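# Place a steel-table bottle into an empty carton cell

## Task

Take any one bottle that stands on the steel table, set it into a carton cell that holds nothing yet, and open the gripper so it is no longer held.

## Robot and tools

Robot: two 6-joint arms, left_arm and right_arm, each with a parallel two-finger gripper. Joint order for every arm, in every command and every per-joint readout: waist (joint1), shoulder (joint2), elbow (joint3), wrist pitch (joint4), wrist yaw (joint5), wrist roll (joint6), then the finger opening. Stated ranges in radians: waist -2.618 to 3.054, shoulder 0.000 to 3.142, elbow 0.000 to 3.142, wrist pitch -1.571 to 1.571, wrist yaw -1.571 to 1.571, wrist roll -2.094 to 2.094. True stops may differ by up to 0.036 rad either way.

Frames: one scene frame for everything reported. Origin on the table surface midway between the arms, +z up, +x out across the table, left_arm on the +y side (arm names are not image sides). Bases: left_arm at (+0.047, +0.286, 0), right_arm at (+0.007, -0.235, 0), both turned only slightly about z. The fingers point along the gripper's +z and separate along its y. The reported end_effector_position is the midpoint between the pads, roughly 1 cm short of the fingertips; at long reach it can be somewhat wrong.

Command row: a flat list of 14 numbers covering both arms even if one stays still: left_arm's 6 joint values plus its opening, then right_arm's 6 plus opening. Every number lies in [-1, 1]. Joint values are scaled offsets, not angles: 1.0 equals 1.202 rad for waist, 1.258 shoulder, 1.238 elbow, 2.073 wrist pitch, 2.022 for wrist yaw and for wrist roll. The opening is absolute: +1 fully open (0.094 m pad gap), -1 closed.

execute_actions(actions): a list of up to 15 actions; each action is a list of up to 15 rows, each row one 1/30 s step; a short action repeats its final row to fill 15 steps (0.5 s). Within an action, every row's joint offsets are measured from the joint angles when that action began, not from the previous row; for the first action, from the most recent reported angles. If an action would drive a joint more than 0.036 rad beyond its range it is rejected for both arms; if the first action fails that or anything is malformed, the whole call does nothing. An empty list just returns state and images. A line saying "joint sent to its limit" means a joint was stopped at its end.

move(target, speed, blocking): target is one 14-number row whose offsets count from the Joint positions in the latest result that showed them. All joints travel in sync, so the hand follows a curve, over 0.5 to 10 s; speed (0.01 to 2 rad/s, default 0.5) caps the joint with the longest way to go. It does not avoid obstacles or the other arm. Finger values are applied at once. The result adds a "move:" line: ending (done, off_target, moving, held, fault), limits=held or limits=none, and each arm's joint farthest from target. With blocking=false you get control back after 0.5 s; then call wait or stop before any new action or move.

wait(seconds): 0 to 10 s, arms keep their last command; returns early when a running move ends. stop(): brakes a running move; needs room, more when fast; fingers continue. zoom_image(camera, region): camera is cam_high, cam_left_wrist or cam_right_wrist; region [x0, y0, x1, y1] in pixels, top-left origin, at most 504 by 504. read_manual(section="licences") only returns licence text. finished_scene(scene): give the current scene's number; ends it permanently and reports success, so release the bottle and let it settle first. Answering with no tool call also ends things.

Results: per-arm gripper position (m) and quat_wxyz; Joint positions and Joint velocities per arm (rad, rad/s, plus pad gap in m); Joint targets, what joints are currently driven toward; grip_measured, opening on the command scale (each gripper may read up to about 1 mm off); joint torques (with offsets and noise); step readings, where HELD marks a throttled step; "joint command not followed" when a clearance check altered targets; FAULT, MOTOR HOT and OVER-TEMPERATURE FAULT lines. Images come from cam_high, cam_left_wrist and cam_right_wrist, 504x504, in that order; calibration is given with each changed camera.

Motion limits: each joint's target stays within a fixed lead of its measured angle (waist 0.202, shoulder 0.258, elbow 0.238, wrist pitch 0.573, wrist yaw and roll 0.522 rad), and if the hand would jump over 70 mm the targets are scaled back. Large changes therefore span several actions; re-send what remains. Sending zeros lets an arm sag; to hold a pose, command offsets back to the desired angles, then zeros, correcting any shortfall.

Gripping: to hold, command an opening about 0.03 below grip_measured; smaller margins grip lighter. Pad force tops out near 50 to 62 N.

Avoid: knocking or placing anything off the table (fails), dropping or slipping the bottle, fast impacts, pressing hard, and arms touching each other. Brief external tugs on the held bottle may happen. Holding loads heats motors; at 90 °C an arm halts 10 s, at 100 °C it goes limp and falls.

Each tool is called in YAML: its name, and indented under it one key for each argument.

## Session

execute_actions:
  actions: []

Scene clock: 0.00 s.
left_arm: end_effector_position=(+0.2393, +0.5629, +0.1944) grip_measured=+1.000 end_effector_quat_wxyz=(+0.149, -0.609, +0.728, -0.278) | right_arm: end_effector_position=(+0.0260, -0.0582, +0.1895) grip_measured=+1.000 end_effector_quat_wxyz=(+0.124, -0.471, +0.865, +0.122)
Joint names: [waist, shoulder, elbow, wrist pitch, wrist yaw, wrist roll]
Joint positions: left_arm=[ 1.19   1.821  1.711 -1.531  0.638 -0.087  0.094] | right_arm=[ 1.494  0.927  1.067 -1.374  0.093  0.538  0.094]
Joint velocities: left_arm=[ 0.027 -0.007 -0.012 -0.007 -0.007  0.037  0.   ] | right_arm=[-0.007  0.007  0.007  0.022 -0.051  0.037  0.   ]
Joint torques (N m, as the arm reports them, + toward a larger angle): no reading
Joint targets: left_arm=[1.190 1.813 1.718 -1.531 0.646 -0.084] | right_arm=[1.494 0.920 1.078 -1.367 0.099 0.537]

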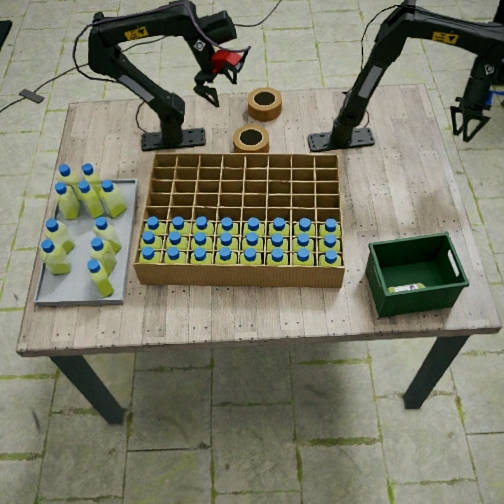

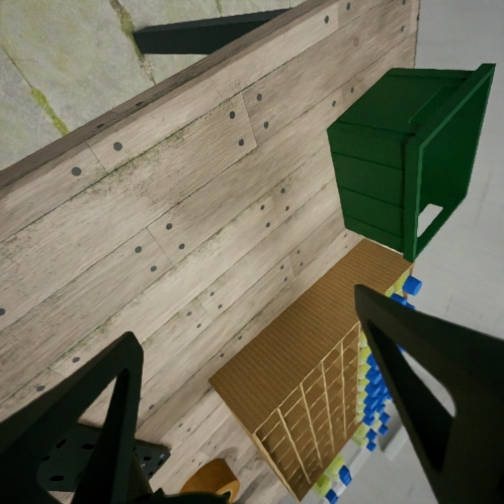

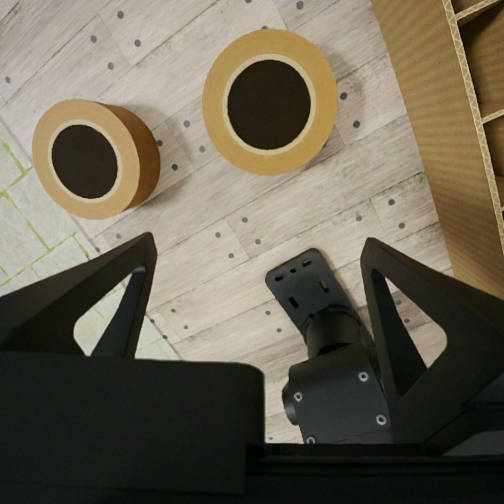

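zoom_image:
  camera: "cam_high"
  region: [20, 140, 220, 320]

Region (20, 140, 220, 320) of cam_high's 504x504 image, scaled by 2.520, with more detail than that image has; it fills the top 454 rows of this view, and the rest is white.

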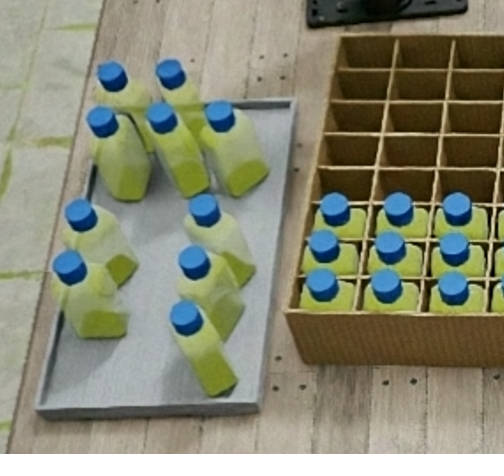

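move:
  target: [0,0,0,0,0,0,1,-1,0.3,0.26,-0.04,-0.046,-0.266,1]
  speed: 1.2

move:
  target: [0,0,0,0,0,0,1,-0.753,0.318,0.255,-0.045,0,0,1]
  speed: 1.2

Scene clock: 2.90 s.
left_arm: end_effector_position=(+0.2393, +0.5629, +0.1944) grip_measured=+1.000 end_effector_quat_wxyz=(+0.149, -0.609, +0.728, -0.278) | right_arm: end_effector_position=(+0.2256, -0.1546, +0.2028) grip_measured=+1.000 end_effector_quat_wxyz=(+0.089, -0.172, +0.981, +0.011)
Joint names: [waist, shoulder, elbow, wrist pitch, wrist yaw, wrist roll]
Joint positions: left_arm=[ 1.19   1.821  1.711 -1.531  0.638 -0.087  0.094] | right_arm=[ 0.3    1.295  1.356 -1.452  0.01   0.008  0.094]
Joint velocities: left_arm=[ 0.007  0.007  0.007  0.066 -0.037  0.081  0.   ] | right_arm=[-0.002  0.002  0.017  0.051  0.022 -0.066  0.   ]
Joint torques (N m, as the arm reports them, + toward a larger angle): left_arm=[-0.04 -9.55  6.43  0.26  0.3  -0.01] | right_arm=[-0.6  -2.69  7.98  0.63 -0.06 -0.08]
Joint targets: left_arm=[1.190 1.821 1.711 -1.531 0.638 -0.087] | right_arm=[0.292 1.304 1.389 -1.457 -0.001 0.000]
move: off_target (right_arm); limits=none; left_arm: farthest joint: the waist, 0.000 radians from its target (0.000 radians at the start); right_arm: farthest joint: the elbow, 0.033 radians from its target (0.322 radians at the start)
camera_calibration (this result's frames):
cam_right_wrist: T_world_to_cam=[[0.359143, -0.932429, -0.0399138, -0.209599], [-0.789299, -0.326279, 0.520143, 0.0213667], [-0.49802, -0.155302, -0.853146, 0.386988], [0, 0, 0, 1]] pos_world=[0.284868, -0.128365, 0.310678]

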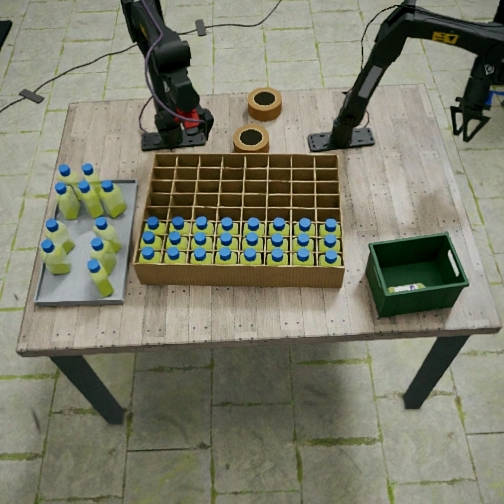

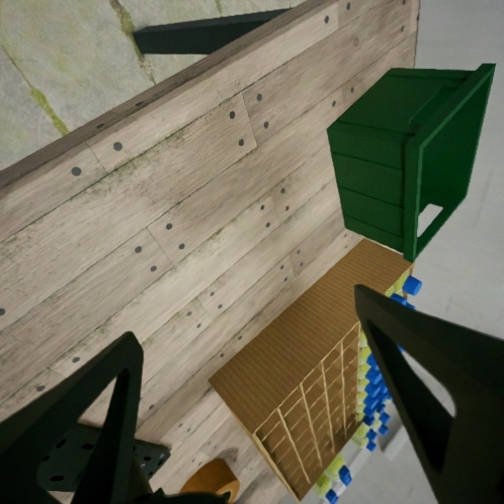

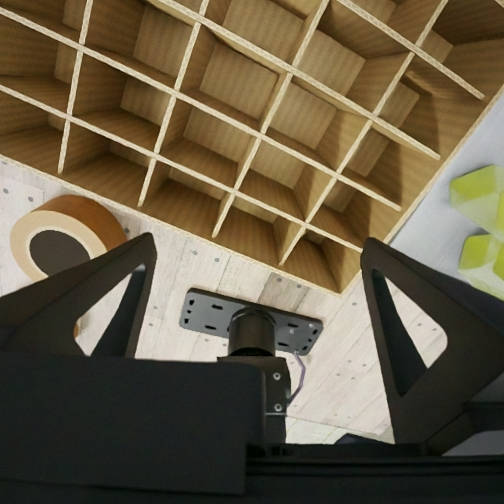

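Scene clock: 4.47 s.
left_arm: end_effector_position=(+0.2393, +0.5629, +0.1944) grip_measured=+1.000 end_effector_quat_wxyz=(+0.149, -0.609, +0.728, -0.278) | right_arm: end_effector_position=(+0.2574, -0.3898, +0.1788) grip_measured=+1.000 end_effector_quat_wxyz=(-0.013, +0.275, +0.961, -0.002)
Joint names: [waist, shoulder, elbow, wrist pitch, wrist yaw, wrist roll]
Joint positions: left_arm=[ 1.19   1.821  1.711 -1.531  0.638 -0.087  0.094] | right_arm=[-0.606  1.694  1.639 -1.539  0.011  0.008  0.094]
Joint velocities: left_arm=[ 0.017 -0.002 -0.007 -0.037  0.007 -0.037  0.   ] | right_arm=[ 0.012 -0.017 -0.012  0.022 -0.095  0.022  0.   ]
Joint torques (N m, as the arm reports them, + toward a larger angle): left_arm=[-0.01 -9.5   6.35  0.26  0.29 -0.01] | right_arm=[ 0.08 -7.33  7.77  0.23  0.02 -0.02]
Joint targets: left_arm=[1.190 1.821 1.711 -1.531 0.638 -0.087] | right_arm=[-0.604 1.695 1.671 -1.546 0.010 0.008]
move: off_target (right_arm); limits=none; left_arm: farthest joint: the waist, 0.000 radians from its target (0.000 radians at the start); right_arm: farthest joint: the elbow, 0.033 radians from its target (0.316 radians at the start)
camera_calibration (this result's frames):
cam_right_wrist: T_world_to_cam=[[-0.519324, -0.853634, -0.040149, -0.184393], [-0.639622, 0.357111, 0.680702, 0.181336], [-0.566733, 0.379185, -0.731459, 0.550091], [0, 0, 0, 1]] pos_world=[0.331981, -0.430748, 0.271531]

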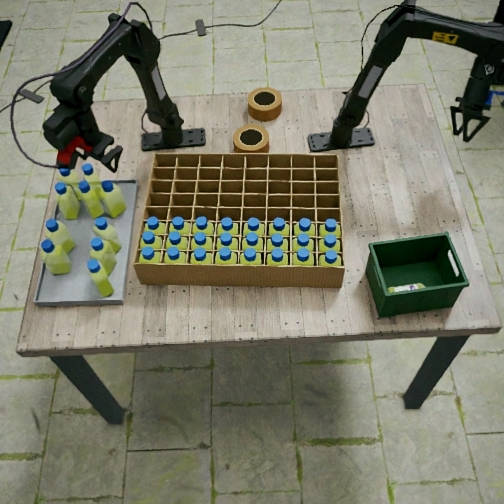

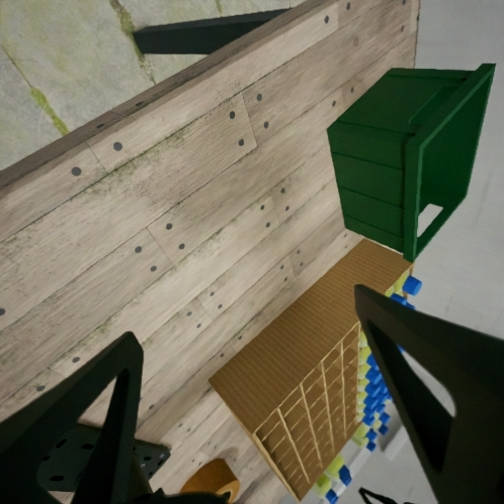

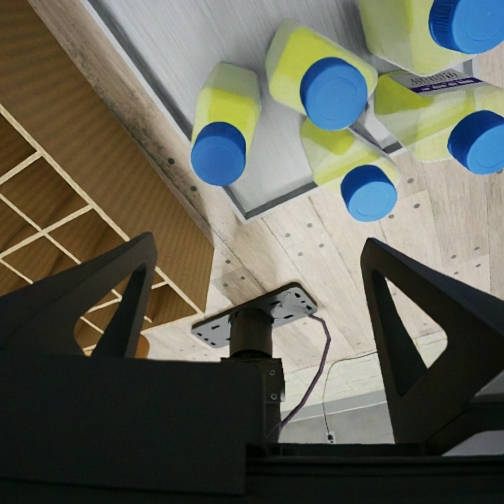

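zoom_image:
  camera: "cam_right_wrist"
  region: [130, 0, 430, 240]

zoom_image:
  camera: "cam_high"
  region: [40, 150, 160, 250]

Region (130, 0, 430, 240) of cam_right_wrist's 504x504 image, scaled by 1.680, with more detail than that image has; it fills the top 403 rows of this view, and the rest is white.

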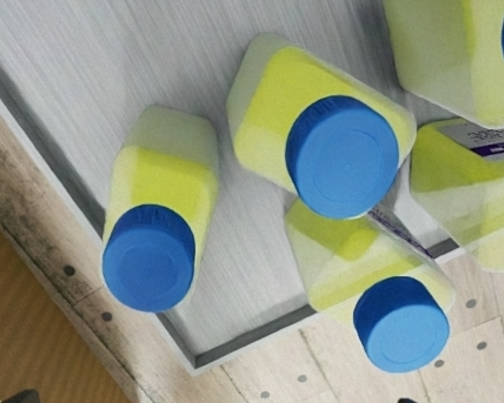

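Region (40, 150, 160, 250) of cam_high's 504x504 image, scaled by 4.200, with more detail than that image has.

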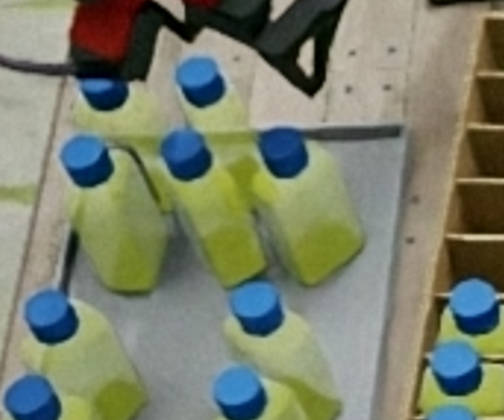

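move:
  target: [0,0,0,0,0,0,1,0.059,0.049,0.025,0.039,-0.005,0.163,0.2]
  speed: 0.6

Scene clock: 6.77 s.
left_arm: end_effector_position=(+0.2393, +0.5629, +0.1944) grip_measured=+1.000 end_effector_quat_wxyz=(+0.149, -0.609, +0.728, -0.278) | right_arm: end_effector_position=(+0.2832, -0.3823, +0.1628) grip_measured=+0.203 end_effector_quat_wxyz=(-0.008, +0.397, +0.918, -0.003)
Joint names: [waist, shoulder, elbow, wrist pitch, wrist yaw, wrist roll]
Joint positions: left_arm=[ 1.19   1.821  1.711 -1.531  0.638 -0.087  0.094] | right_arm=[-0.544  1.749  1.639 -1.476  0.007  0.329  0.057]
Joint velocities: left_arm=[-0.002 -0.012 -0.002  0.022  0.022  0.022  0.   ] | right_arm=[ 0.007 -0.022  0.007 -0.037 -0.007 -0.022 -0.001]
Joint torques (N m, as the arm reports them, + toward a larger angle): left_arm=[-0.02 -9.56  6.45  0.27  0.29  0.01] | right_arm=[ 0.68 -7.6   7.72  0.46 -0.04  0.05]
Joint targets: left_arm=[1.190 1.821 1.711 -1.531 0.638 -0.087] | right_arm=[-0.535 1.755 1.670 -1.459 0.001 0.338]
move: off_target (right_arm); limits=none; left_arm: farthest joint: the waist, 0.000 radians from its target (0.000 radians at the start); right_arm: farthest joint: the elbow, 0.031 radians from its target (0.031 radians at the start)
camera_calibration (this result's frames):
cam_right_wrist: T_world_to_cam=[[-0.721145, -0.691669, -0.0392925, -0.0463289], [-0.5312, 0.515647, 0.672261, 0.237379], [-0.444721, 0.50567, -0.739271, 0.56527], [0, 0, 0, 1]] pos_world=[0.344074, -0.440288, 0.256487]

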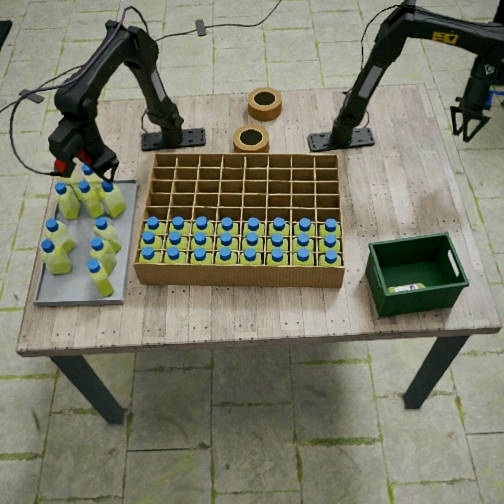

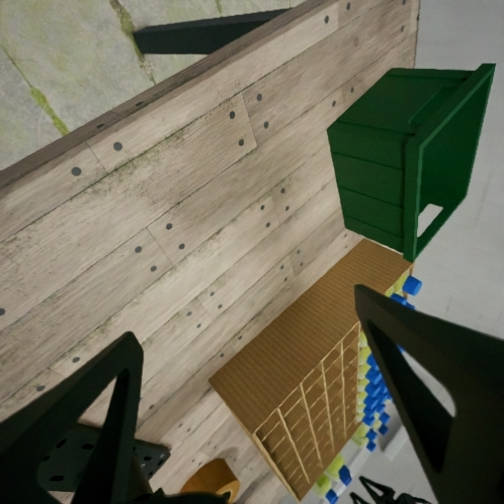

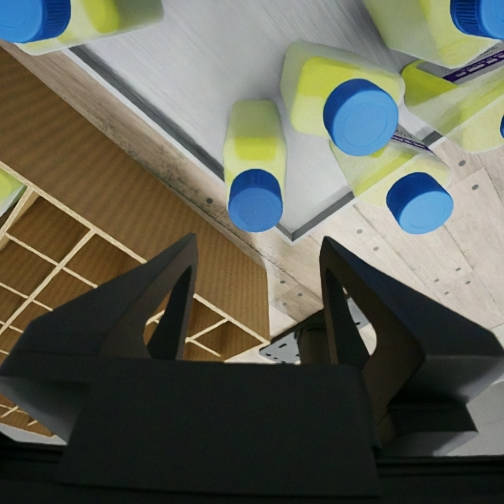

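move:
  target: [0,0,0,0,0,0,1,0.019,-0.004,-0.125,0.097,0,0,0.2]
  speed: 0.3

Scene clock: 8.37 s.
left_arm: end_effector_position=(+0.2393, +0.5629, +0.1944) grip_measured=+1.000 end_effector_quat_wxyz=(+0.149, -0.609, +0.728, -0.278) | right_arm: end_effector_position=(+0.2951, -0.3842, +0.1261) grip_measured=+0.203 end_effector_quat_wxyz=(+0.011, +0.392, +0.920, -0.005)
Joint names: [waist, shoulder, elbow, wrist pitch, wrist yaw, wrist roll]
Joint positions: left_arm=[ 1.19   1.821  1.711 -1.531  0.638 -0.087  0.094] | right_arm=[-0.532  1.749  1.493 -1.292  0.007  0.33   0.057]
Joint velocities: left_arm=[ 0.007 -0.002  0.002 -0.037  0.037 -0.022  0.   ] | right_arm=[-0.002 -0.002 -0.037 -0.066 -0.022  0.022 -0.   ]
Joint torques (N m, as the arm reports them, + toward a larger angle): left_arm=[-0.05 -9.59  6.45  0.25  0.3  -0.01] | right_arm=[ 0.72 -8.88  4.75  0.56  0.02 -0.03]
Joint targets: left_arm=[1.190 1.821 1.711 -1.531 0.638 -0.087] | right_arm=[-0.522 1.744 1.485 -1.275 0.007 0.329]
move: done; limits=none; left_arm: farthest joint: the waist, 0.000 radians from its target (0.000 radians at the start); right_arm: farthest joint: the wrist pitch, 0.017 radians from its target (0.200 radians at the start)
camera_calibration (this result's frames):
cam_right_wrist: T_world_to_cam=[[-0.711415, -0.700921, -0.0509656, -0.045407], [-0.559156, 0.520612, 0.645219, 0.282915], [-0.425715, 0.487517, -0.762295, 0.534663], [0, 0, 0, 1]] pos_world=[0.353505, -0.439773, 0.222715]

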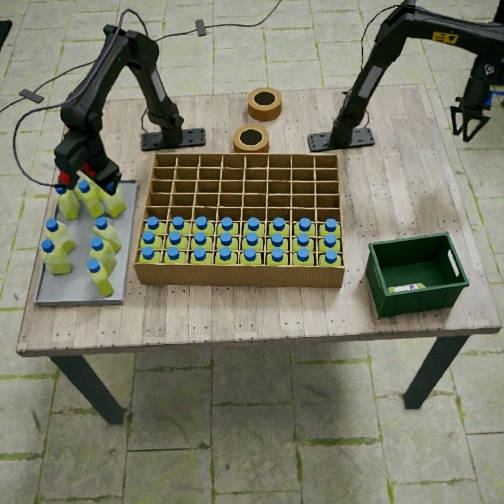

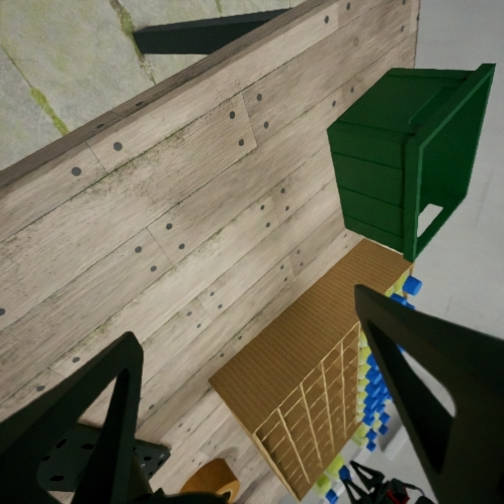

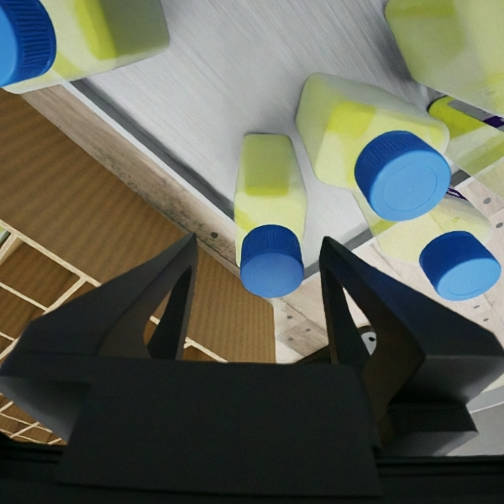

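move:
  target: [0,0,0,0,0,0,1,-0.018,-0.004,-0.006,-0.014,0,0,0.2]
  speed: 0.1

Scene clock: 9.63 s.
left_arm: end_effector_position=(+0.2393, +0.5629, +0.1944) grip_measured=+1.000 end_effector_quat_wxyz=(+0.149, -0.609, +0.728, -0.278) | right_arm: end_effector_position=(+0.2886, -0.3849, +0.1260) grip_measured=+0.203 end_effector_quat_wxyz=(-0.000, +0.397, +0.918, -0.004)
Joint names: [waist, shoulder, elbow, wrist pitch, wrist yaw, wrist roll]
Joint positions: left_arm=[ 1.19   1.821  1.711 -1.531  0.638 -0.087  0.094] | right_arm=[-0.543  1.749  1.493 -1.314  0.007  0.33   0.057]
Joint velocities: left_arm=[-0.022  0.017  0.012  0.007 -0.095 -0.051  0.   ] | right_arm=[-0.002  0.012  0.002 -0.037  0.007  0.022  0.001]
Joint torques (N m, as the arm reports them, + toward a larger angle): left_arm=[ 0.07 -9.47  6.48  0.26  0.3  -0.02] | right_arm=[-0.7  -8.77  4.8   0.25  0.02 -0.02]
Joint targets: left_arm=[1.190 1.821 1.711 -1.531 0.638 -0.087] | right_arm=[-0.554 1.744 1.486 -1.321 0.007 0.330]
move: done; limits=none; left_arm: farthest joint: the waist, 0.000 radians from its target (0.000 radians at the start); right_arm: farthest joint: the waist, 0.010 radians from its target (0.022 radians at the start)
camera_calibration (this result's frames):
cam_right_wrist: T_world_to_cam=[[-0.720319, -0.692242, -0.0440619, -0.0455546], [-0.540388, 0.520211, 0.661333, 0.272044], [-0.434881, 0.500181, -0.748797, 0.537982], [0, 0, 0, 1]] pos_world=[0.348154, -0.442144, 0.220921]

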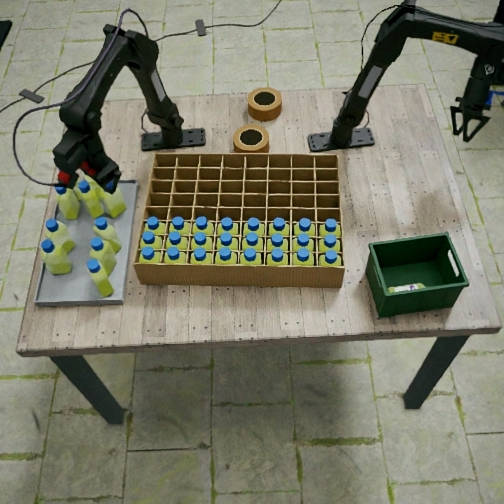

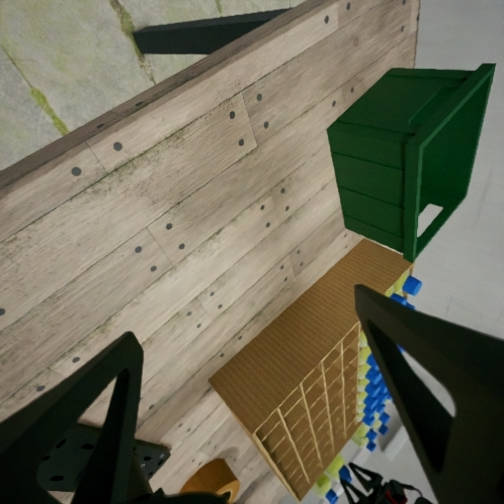

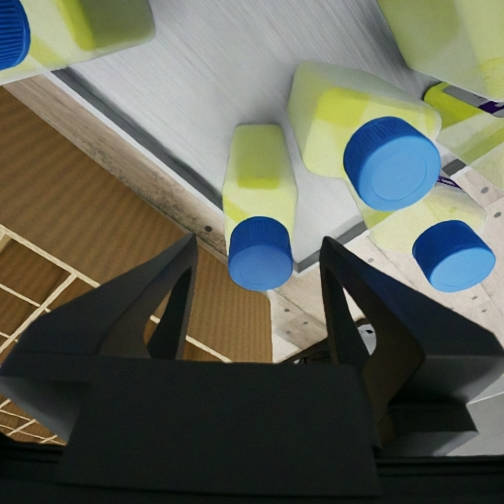

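move:
  target: [0,0,0,0,0,0,1,0,-0.004,-0.006,0,0,0,-0.55]
  speed: 0.1

Scene clock: 10.43 s.
left_arm: end_effector_position=(+0.2393, +0.5629, +0.1944) grip_measured=+1.000 end_effector_quat_wxyz=(+0.149, -0.609, +0.728, -0.278) | right_arm: end_effector_position=(+0.2886, -0.3847, +0.1260) grip_measured=-0.424 end_effector_quat_wxyz=(-0.000, +0.397, +0.918, -0.003)
Joint names: [waist, shoulder, elbow, wrist pitch, wrist yaw, wrist roll]
Joint positions: left_arm=[ 1.19   1.821  1.711 -1.531  0.638 -0.087  0.094] | right_arm=[-0.543  1.749  1.493 -1.315  0.006  0.33   0.027]
Joint velocities: left_arm=[ 0.007  0.002  0.007 -0.007 -0.081  0.022  0.   ] | right_arm=[-0.012 -0.007 -0.017  0.022 -0.066  0.037  0.001]
Joint torques (N m, as the arm reports them, + toward a larger angle): left_arm=[-0.05 -9.54  6.47  0.27  0.3   0.  ] | right_arm=[ 0.02 -8.82  4.77  0.32  0.04 -0.01]
Joint targets: left_arm=[1.190 1.821 1.711 -1.531 0.638 -0.087] | right_arm=[-0.543 1.744 1.486 -1.314 0.007 0.330]
move: done; limits=none; left_arm: farthest joint: the waist, 0.000 radians from its target (0.000 radians at the start); right_arm: farthest joint: the elbow, 0.007 radians from its target (0.007 radians at the start)
camera_calibration (this result's frames):
cam_right_wrist: T_world_to_cam=[[-0.72031, -0.692189, -0.0450286, -0.0452513], [-0.540519, 0.519424, 0.661844, 0.271605], [-0.434733, 0.501072, -0.748288, 0.538109], [0, 0, 0, 1]] pos_world=[0.348146, -0.442032, 0.220863]

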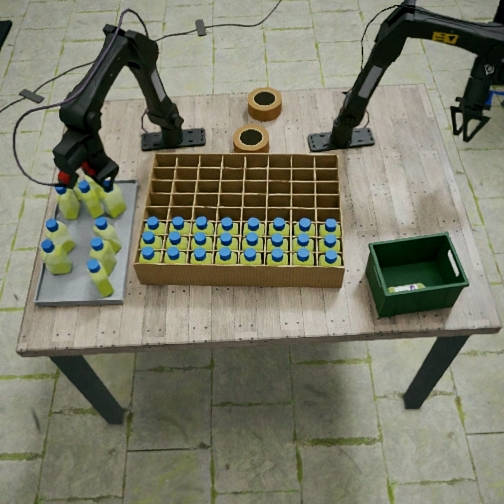

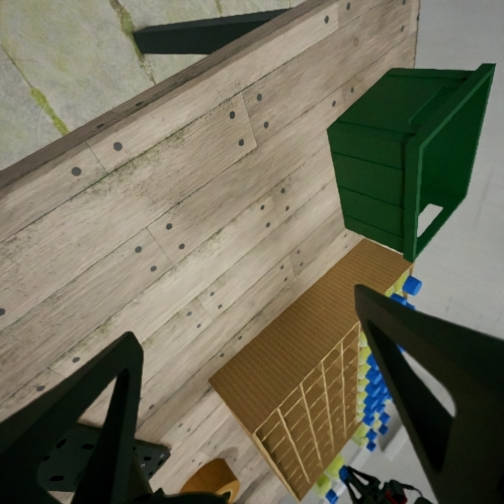

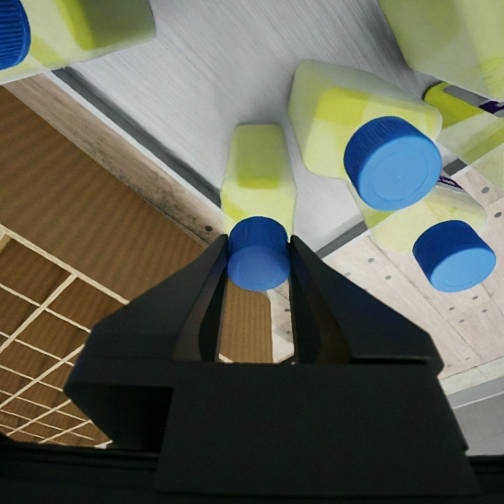

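move:
  target: [0,0,0,0,0,0,1,0,-0.084,0.317,-0.121,0,0,-0.55]
  speed: 0.4

Scene clock: 12.53 s.
left_arm: end_effector_position=(+0.2393, +0.5629, +0.1944) grip_measured=+1.000 end_effector_quat_wxyz=(+0.149, -0.609, +0.728, -0.278) | right_arm: end_effector_position=(+0.2911, -0.3860, +0.2399) grip_measured=-0.424 end_effector_quat_wxyz=(+0.090, +0.396, +0.914, -0.010)
Joint names: [waist, shoulder, elbow, wrist pitch, wrist yaw, wrist roll]
Joint positions: left_arm=[ 1.19   1.821  1.711 -1.531  0.638 -0.087  0.094] | right_arm=[-0.543  1.672  1.852 -1.569  0.006  0.33   0.027]
Joint velocities: left_arm=[ 0.012  0.002 -0.012 -0.051  0.022  0.037  0.   ] | right_arm=[-0.002  0.002 -0.007 -0.095  0.022 -0.037 -0.   ]
Joint torques (N m, as the arm reports them, + toward a larger angle): left_arm=[-0.01 -9.6   6.44  0.25  0.28  0.01] | right_arm=[-0.01 -9.83  7.7   0.72  0.03 -0.01]
Joint targets: left_arm=[1.190 1.821 1.711 -1.531 0.638 -0.087] | right_arm=[-0.543 1.643 1.885 -1.565 0.006 0.330]
move: off_target (right_arm); limits=none; left_arm: farthest joint: the waist, 0.000 radians from its target (0.000 radians at the start); right_arm: farthest joint: the elbow, 0.033 radians from its target (0.392 radians at the start)
camera_calibration (this result's frames):
cam_right_wrist: T_world_to_cam=[[-0.708549, -0.698419, -0.100844, -0.0316568], [-0.635842, 0.569912, 0.520485, 0.27947], [-0.306044, 0.43291, -0.847895, 0.585238], [0, 0, 0, 1]] pos_world=[0.334377, -0.434739, 0.347568]

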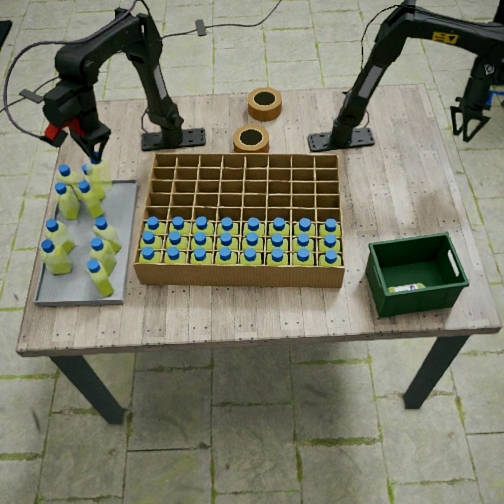

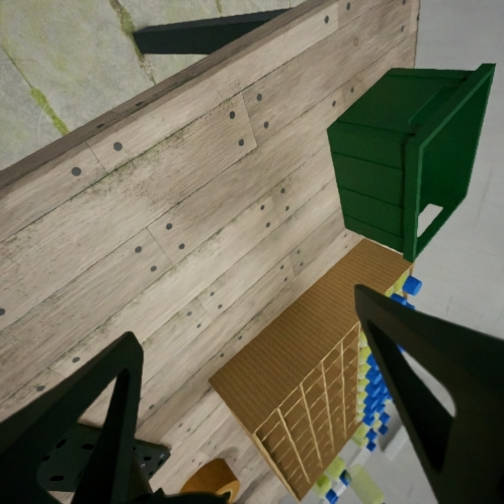

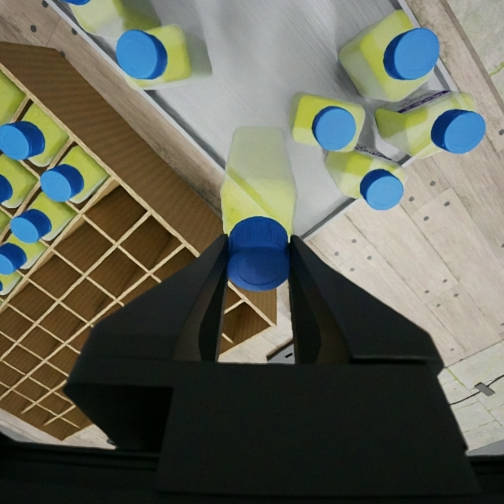

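move:
  target: [0,0,0,0,0,0,1,0.515,-0.128,-0.095,0,0,0.73,-0.55]
  speed: 0.9

Scene clock: 15.40 s.
left_arm: end_effector_position=(+0.2393, +0.5629, +0.1944) grip_measured=+1.000 end_effector_quat_wxyz=(+0.149, -0.609, +0.728, -0.278) | right_arm: end_effector_position=(+0.2950, -0.1983, +0.2455) grip_measured=-0.424 end_effector_quat_wxyz=(+0.056, +0.740, +0.666, +0.081)
Joint names: [waist, shoulder, elbow, wrist pitch, wrist yaw, wrist roll]
Joint positions: left_arm=[ 1.19   1.821  1.711 -1.531  0.638 -0.087  0.094] | right_arm=[ 0.068  1.546  1.742 -1.57  -0.     1.8    0.027]
Joint velocities: left_arm=[-0.022 -0.002 -0.007  0.066 -0.022 -0.022  0.   ] | right_arm=[-0.027 -0.002 -0.012  0.022 -0.051 -0.051 -0.   ]
Joint torques (N m, as the arm reports them, + toward a larger angle): left_arm=[-0.05 -9.54  6.42  0.27  0.3   0.01] | right_arm=[ 0.55 -9.04  4.53  0.72  0.09  0.04]
Joint targets: left_arm=[1.190 1.821 1.711 -1.531 0.638 -0.087] | right_arm=[0.076 1.511 1.735 -1.569 0.006 1.806]
move: off_target (right_arm); limits=none; left_arm: farthest joint: the waist, 0.000 radians from its target (0.000 radians at the start); right_arm: farthest joint: the shoulder, 0.035 radians from its target (0.161 radians at the start)
camera_calibration (this result's frames):
cam_right_wrist: T_world_to_cam=[[-0.965614, 0.0970229, -0.241197, 0.370818], [-0.0953356, 0.730979, 0.675708, 0.00648179], [0.241869, 0.675468, -0.696593, 0.35922], [0, 0, 0, 1]] pos_world=[0.271801, -0.283357, 0.335291]

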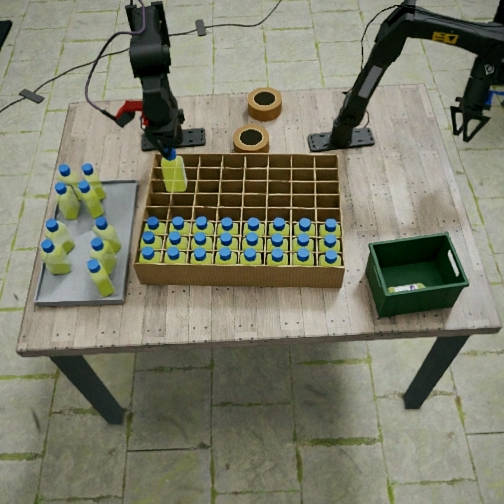

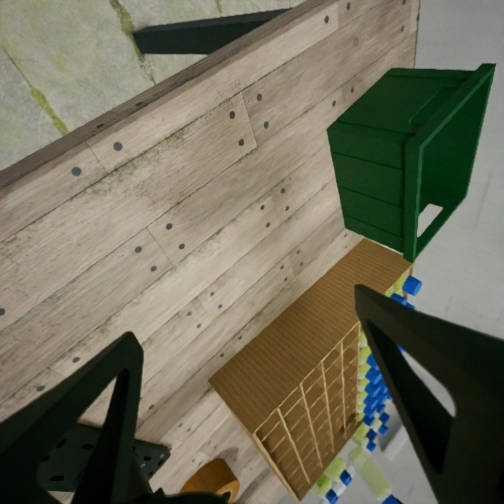

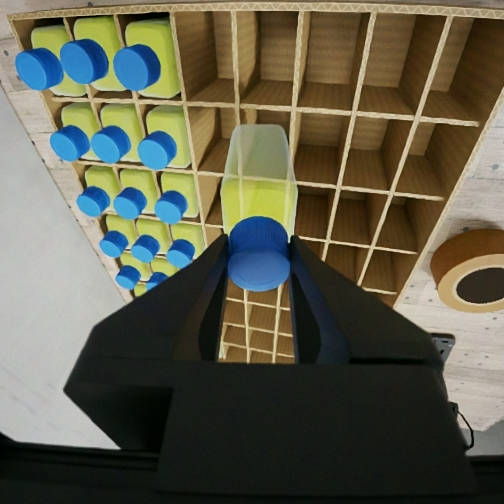

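move:
  target: [0,0,0,0,0,0,1,0.017,0.07,0.03,0,0,0.003,-0.55]
  speed: 0.2

Scene clock: 16.67 s.
left_arm: end_effector_position=(+0.2393, +0.5629, +0.1944) grip_measured=+1.000 end_effector_quat_wxyz=(+0.149, -0.609, +0.728, -0.278) | right_arm: end_effector_position=(+0.3048, -0.1938, +0.2206) grip_measured=-0.424 end_effector_quat_wxyz=(+0.030, +0.739, +0.672, +0.045)
Joint names: [waist, shoulder, elbow, wrist pitch, wrist yaw, wrist roll]
Joint positions: left_arm=[ 1.19   1.821  1.711 -1.531  0.638 -0.087  0.094] | right_arm=[ 0.078  1.636  1.742 -1.57  -0.002  1.8    0.027]
Joint velocities: left_arm=[ 0.002 -0.017  0.002 -0.022 -0.022  0.007  0.   ] | right_arm=[ 0.002 -0.002 -0.022  0.007  0.022 -0.022  0.001]
Joint torques (N m, as the arm reports them, + toward a larger angle): left_arm=[-0.1  -9.62  6.41  0.25  0.31  0.01] | right_arm=[ 0.72 -7.11  8.12  0.53  0.03  0.05]
Joint targets: left_arm=[1.190 1.821 1.711 -1.531 0.638 -0.087] | right_arm=[0.088 1.633 1.779 -1.570 0.000 1.806]
move: off_target (right_arm); limits=none; left_arm: farthest joint: the waist, 0.000 radians from its target (0.000 radians at the start); right_arm: farthest joint: the elbow, 0.037 radians from its target (0.037 radians at the start)
camera_calibration (this result's frames):
cam_right_wrist: T_world_to_cam=[[-0.984236, 0.0855083, -0.154815, 0.358224], [-0.0420581, 0.737081, 0.674495, 0.00611624], [0.171786, 0.670373, -0.721865, 0.362465], [0, 0, 0, 1]] pos_world=[0.290568, -0.278126, 0.312984]

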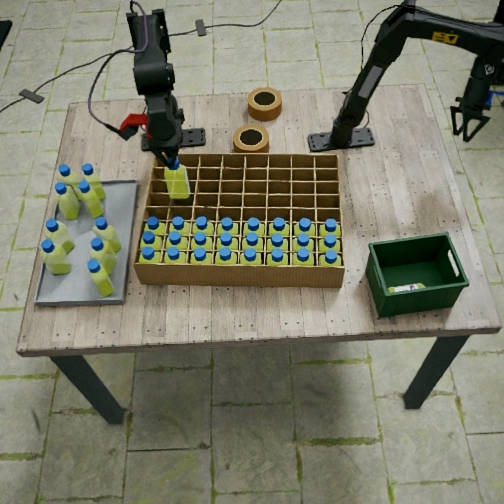

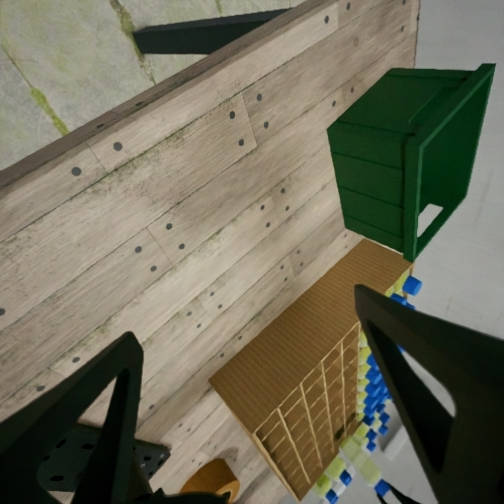

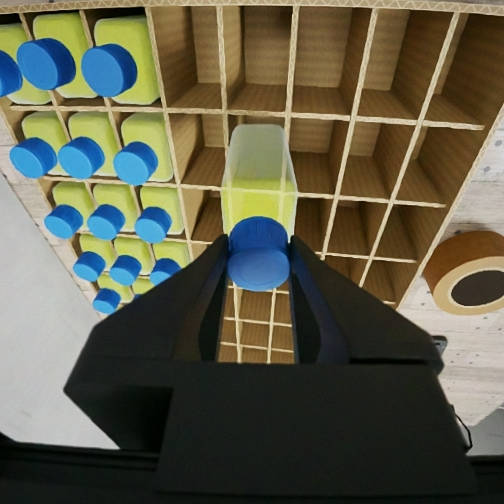

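move:
  target: [0,0,0,0,0,0,1,0.0,0.105,0.052,0,0,0.0,-0.55]
  speed: 0.15

Scene clock: 18.07 s.
left_arm: end_effector_position=(+0.2393, +0.5629, +0.1944) grip_measured=+1.000 end_effector_quat_wxyz=(+0.149, -0.609, +0.728, -0.278) | right_arm: end_effector_position=(+0.3206, -0.1912, +0.1888) grip_measured=-0.424 end_effector_quat_wxyz=(-0.002, +0.740, +0.672, +0.001)
Joint names: [waist, shoulder, elbow, wrist pitch, wrist yaw, wrist roll]
Joint positions: left_arm=[ 1.19   1.821  1.711 -1.531  0.638 -0.087  0.094] | right_arm=[ 0.078  1.768  1.767 -1.569 -0.004  1.8    0.027]
Joint velocities: left_arm=[-0.007 -0.012 -0.002 -0.037  0.051  0.037  0.   ] | right_arm=[ 0.002  0.012 -0.002 -0.022  0.007  0.022  0.   ]
Joint torques (N m, as the arm reports them, + toward a larger angle): left_arm=[ 0.03 -9.56  6.43  0.26  0.29 -0.01] | right_arm=[ 0.   -8.29  8.25  0.33  0.04 -0.03]
Joint targets: left_arm=[1.190 1.821 1.711 -1.531 0.638 -0.087] | right_arm=[0.078 1.768 1.806 -1.570 -0.002 1.800]
move: off_target (right_arm); limits=none; left_arm: farthest joint: the waist, 0.000 radians from its target (0.000 radians at the start); right_arm: farthest joint: the elbow, 0.039 radians from its target (0.065 radians at the start)
camera_calibration (this result's frames):
cam_right_wrist: T_world_to_cam=[[-0.995167, 0.0841709, -0.0505826, 0.352195], [0.0291214, 0.744879, 0.666563, 0.00651808], [0.0937832, 0.661868, -0.74373, 0.362507], [0, 0, 0, 1]] pos_world=[0.316306, -0.274432, 0.283078]

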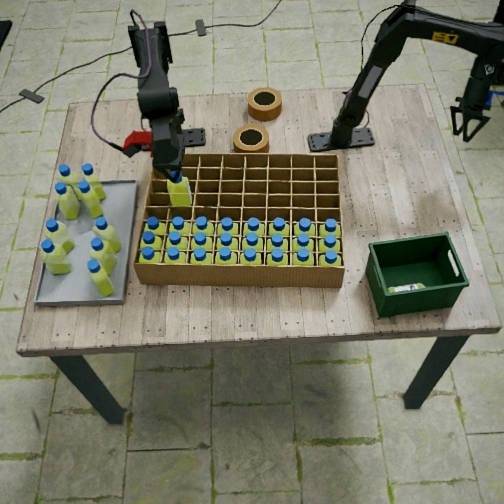

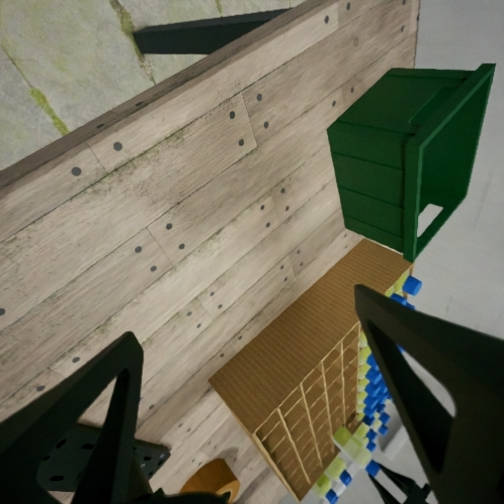

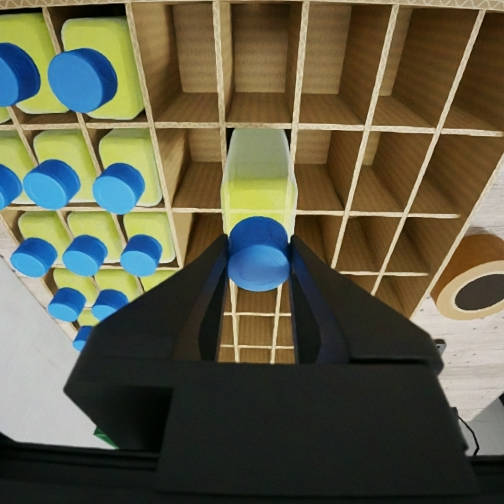

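move:
  target: [0,0,0,0,0,0,1,0.0,-0.04,-0.224,0.127,0,0.0,-0.55]
  speed: 0.25

move:
  target: [0,0,0,0,0,0,1,0,0,0,0,0,0,0.1]

move:
  target: [0,0,0,0,0,0,1,0,0,0.17,-0.08,0,0,0.1]

Scene clock: 19.93 s.
left_arm: end_effector_position=(+0.2393, +0.5629, +0.1944) grip_measured=+1.000 end_effector_quat_wxyz=(+0.149, -0.609, +0.728, -0.278) | right_arm: end_effector_position=(+0.3239, -0.1907, +0.1246) grip_measured=-0.424 end_effector_quat_wxyz=(-0.002, +0.740, +0.672, +0.001)
Joint names: [waist, shoulder, elbow, wrist pitch, wrist yaw, wrist roll]
Joint positions: left_arm=[ 1.19   1.821  1.711 -1.531  0.638 -0.087  0.094] | right_arm=[ 0.078  1.755  1.495 -1.312 -0.005  1.8    0.027]
Joint velocities: left_arm=[-0.007 -0.017  0.002 -0.037  0.066 -0.007  0.   ] | right_arm=[ 0.012  0.002 -0.007  0.022 -0.007  0.022  0.   ]
Joint torques (N m, as the arm reports them, + toward a larger angle): left_arm=[-0.08 -9.6   6.47  0.25  0.3   0.  ] | right_arm=[  0.   -11.92   4.97   0.38   0.03  -0.01]
Joint targets: left_arm=[1.190 1.821 1.711 -1.531 0.638 -0.087] | right_arm=[0.078 1.718 1.490 -1.306 -0.005 1.800]
move: off_target (right_arm); limits=none; left_arm: farthest joint: the waist, 0.000 radians from its target (0.000 radians at the start); right_arm: farthest joint: the shoulder, 0.038 radians from its target (0.051 radians at the start)
camera_calibration (this result's frames):
cam_right_wrist: T_world_to_cam=[[-0.995265, 0.084196, -0.0485578, 0.351909], [0.0304498, 0.744545, 0.666877, 0.0482609], [0.0923018, 0.662241, -0.743584, 0.314604], [0, 0, 0, 1]] pos_world=[0.319735, -0.273905, 0.218838]

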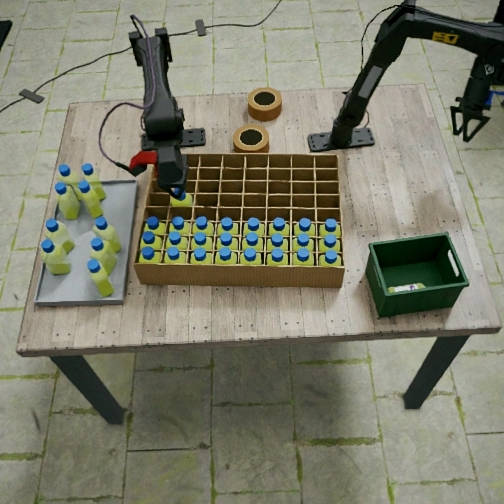

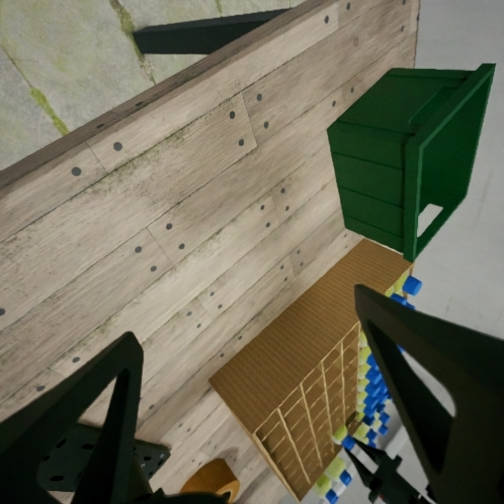

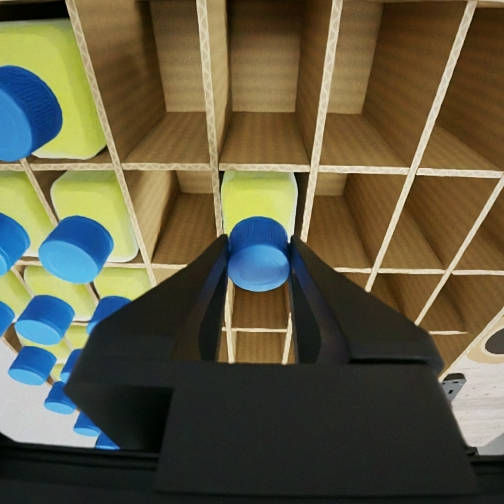

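Scene clock: 20.43 s.
left_arm: end_effector_position=(+0.2393, +0.5629, +0.1944) grip_measured=+1.000 end_effector_quat_wxyz=(+0.149, -0.609, +0.728, -0.278) | right_arm: end_effector_position=(+0.3239, -0.1906, +0.1246) grip_measured=+0.097 end_effector_quat_wxyz=(-0.003, +0.740, +0.672, +0.001)
Joint names: [waist, shoulder, elbow, wrist pitch, wrist yaw, wrist roll]
Joint positions: left_arm=[ 1.19   1.821  1.711 -1.531  0.638 -0.087  0.094] | right_arm=[ 0.078  1.755  1.495 -1.312 -0.006  1.8    0.052]
Joint velocities: left_arm=[-0.002 -0.002  0.007  0.007  0.007 -0.007  0.   ] | right_arm=[ 0.012  0.002 -0.002  0.037 -0.022  0.051 -0.001]
Joint torques (N m, as the arm reports them, + toward a larger angle): left_arm=[ 0.04 -9.6   6.45  0.27  0.3  -0.01] | right_arm=[ 0.06 -8.43  5.39  0.32  0.03 -0.01]
Joint targets: left_arm=[1.190 1.821 1.711 -1.531 0.638 -0.087] | right_arm=[0.078 1.755 1.495 -1.312 -0.005 1.800]
move: done; limits=none; left_arm: farthest joint: the waist, 0.000 radians from its target (0.000 radians at the start); right_arm: farthest joint: the wrist yaw, 0.001 radians from its target (0.000 radians at the start)
camera_calibration (this result's frames):
cam_right_wrist: T_world_to_cam=[[-0.995268, 0.0842149, -0.0484752, 0.351888], [0.0304842, 0.744293, 0.667157, 0.0481167], [0.0922643, 0.662522, -0.743338, 0.314595], [0, 0, 0, 1]] pos_world=[0.319731, -0.273874, 0.218807]

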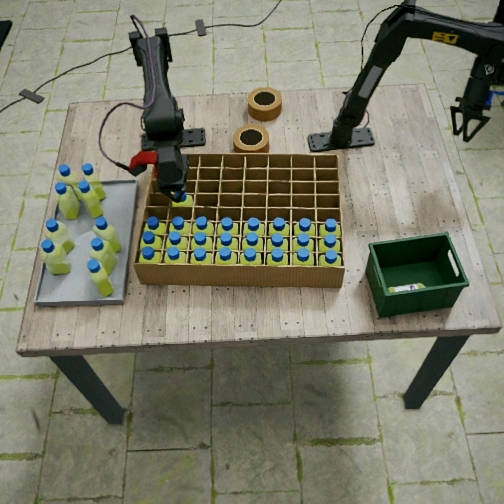

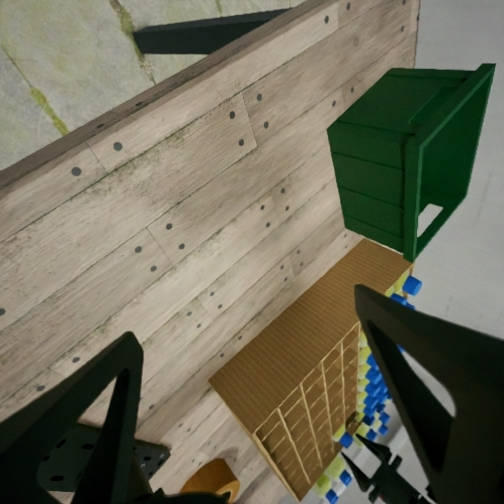

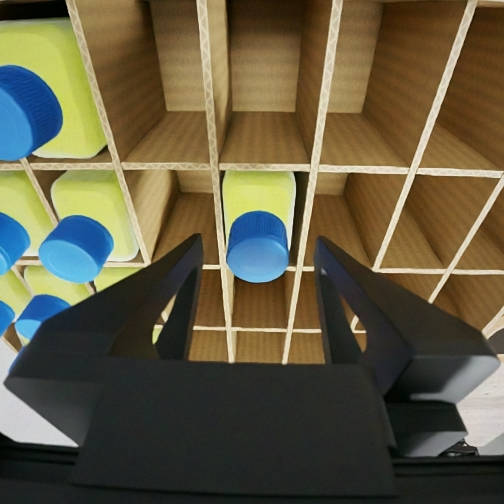

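Scene clock: 21.57 s.
left_arm: end_effector_position=(+0.2393, +0.5629, +0.1944) grip_measured=+1.000 end_effector_quat_wxyz=(+0.149, -0.609, +0.728, -0.278) | right_arm: end_effector_position=(+0.3294, -0.1896, +0.1708) grip_measured=+0.097 end_effector_quat_wxyz=(+0.007, +0.740, +0.672, +0.016)
Joint names: [waist, shoulder, elbow, wrist pitch, wrist yaw, wrist roll]
Joint positions: left_arm=[ 1.19   1.821  1.711 -1.531  0.638 -0.087  0.094] | right_arm=[ 0.078  1.755  1.678 -1.459 -0.007  1.8    0.052]
Joint velocities: left_arm=[ 0.002 -0.012 -0.007  0.037 -0.007  0.051  0.   ] | right_arm=[ 0.007  0.002  0.002 -0.007 -0.007 -0.081  0.   ]
Joint torques (N m, as the arm reports them, + toward a larger angle): left_arm=[ 0.02 -9.57  6.49  0.27  0.27 -0.01] | right_arm=[-0.02 -8.3   7.4   0.19  0.02 -0.02]
Joint targets: left_arm=[1.190 1.821 1.711 -1.531 0.638 -0.087] | right_arm=[0.078 1.755 1.705 -1.478 -0.006 1.800]
move: off_target (right_arm); limits=none; left_arm: farthest joint: the waist, 0.000 radians from its target (0.000 radians at the start); right_arm: farthest joint: the elbow, 0.027 radians from its target (0.211 radians at the start)
camera_calibration (this result's frames):
cam_right_wrist: T_world_to_cam=[[-0.992946, 0.0846042, -0.0830726, 0.364764], [0.00679545, 0.740073, 0.672493, 0.0224296], [0.118375, 0.667184, -0.735427, 0.338716], [0, 0, 0, 1]] pos_world=[0.321943, -0.273446, 0.264319]

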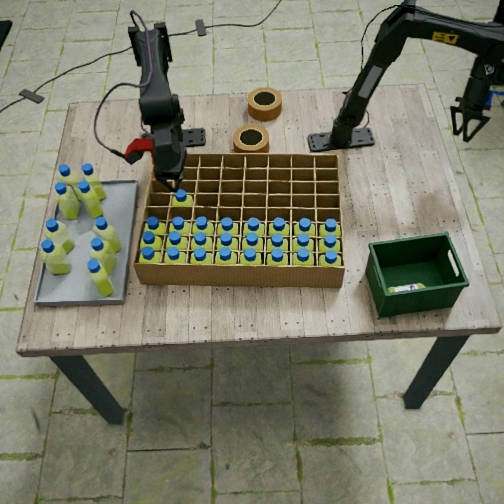

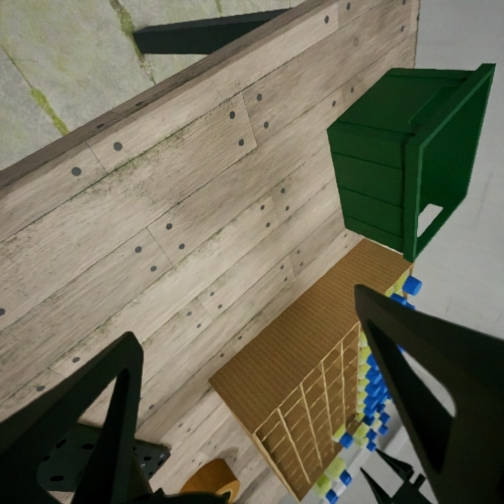

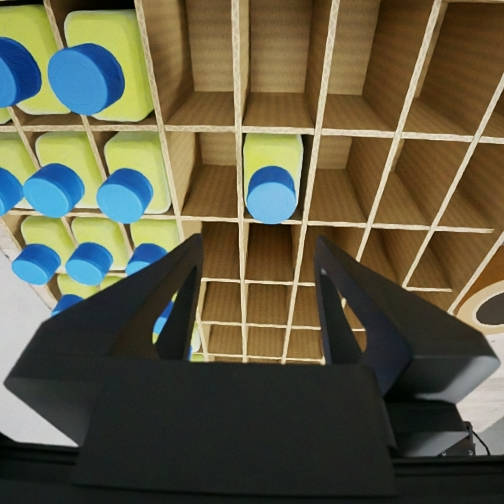

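finished_scene:
  scene: 1

The scene is finished: the task was done.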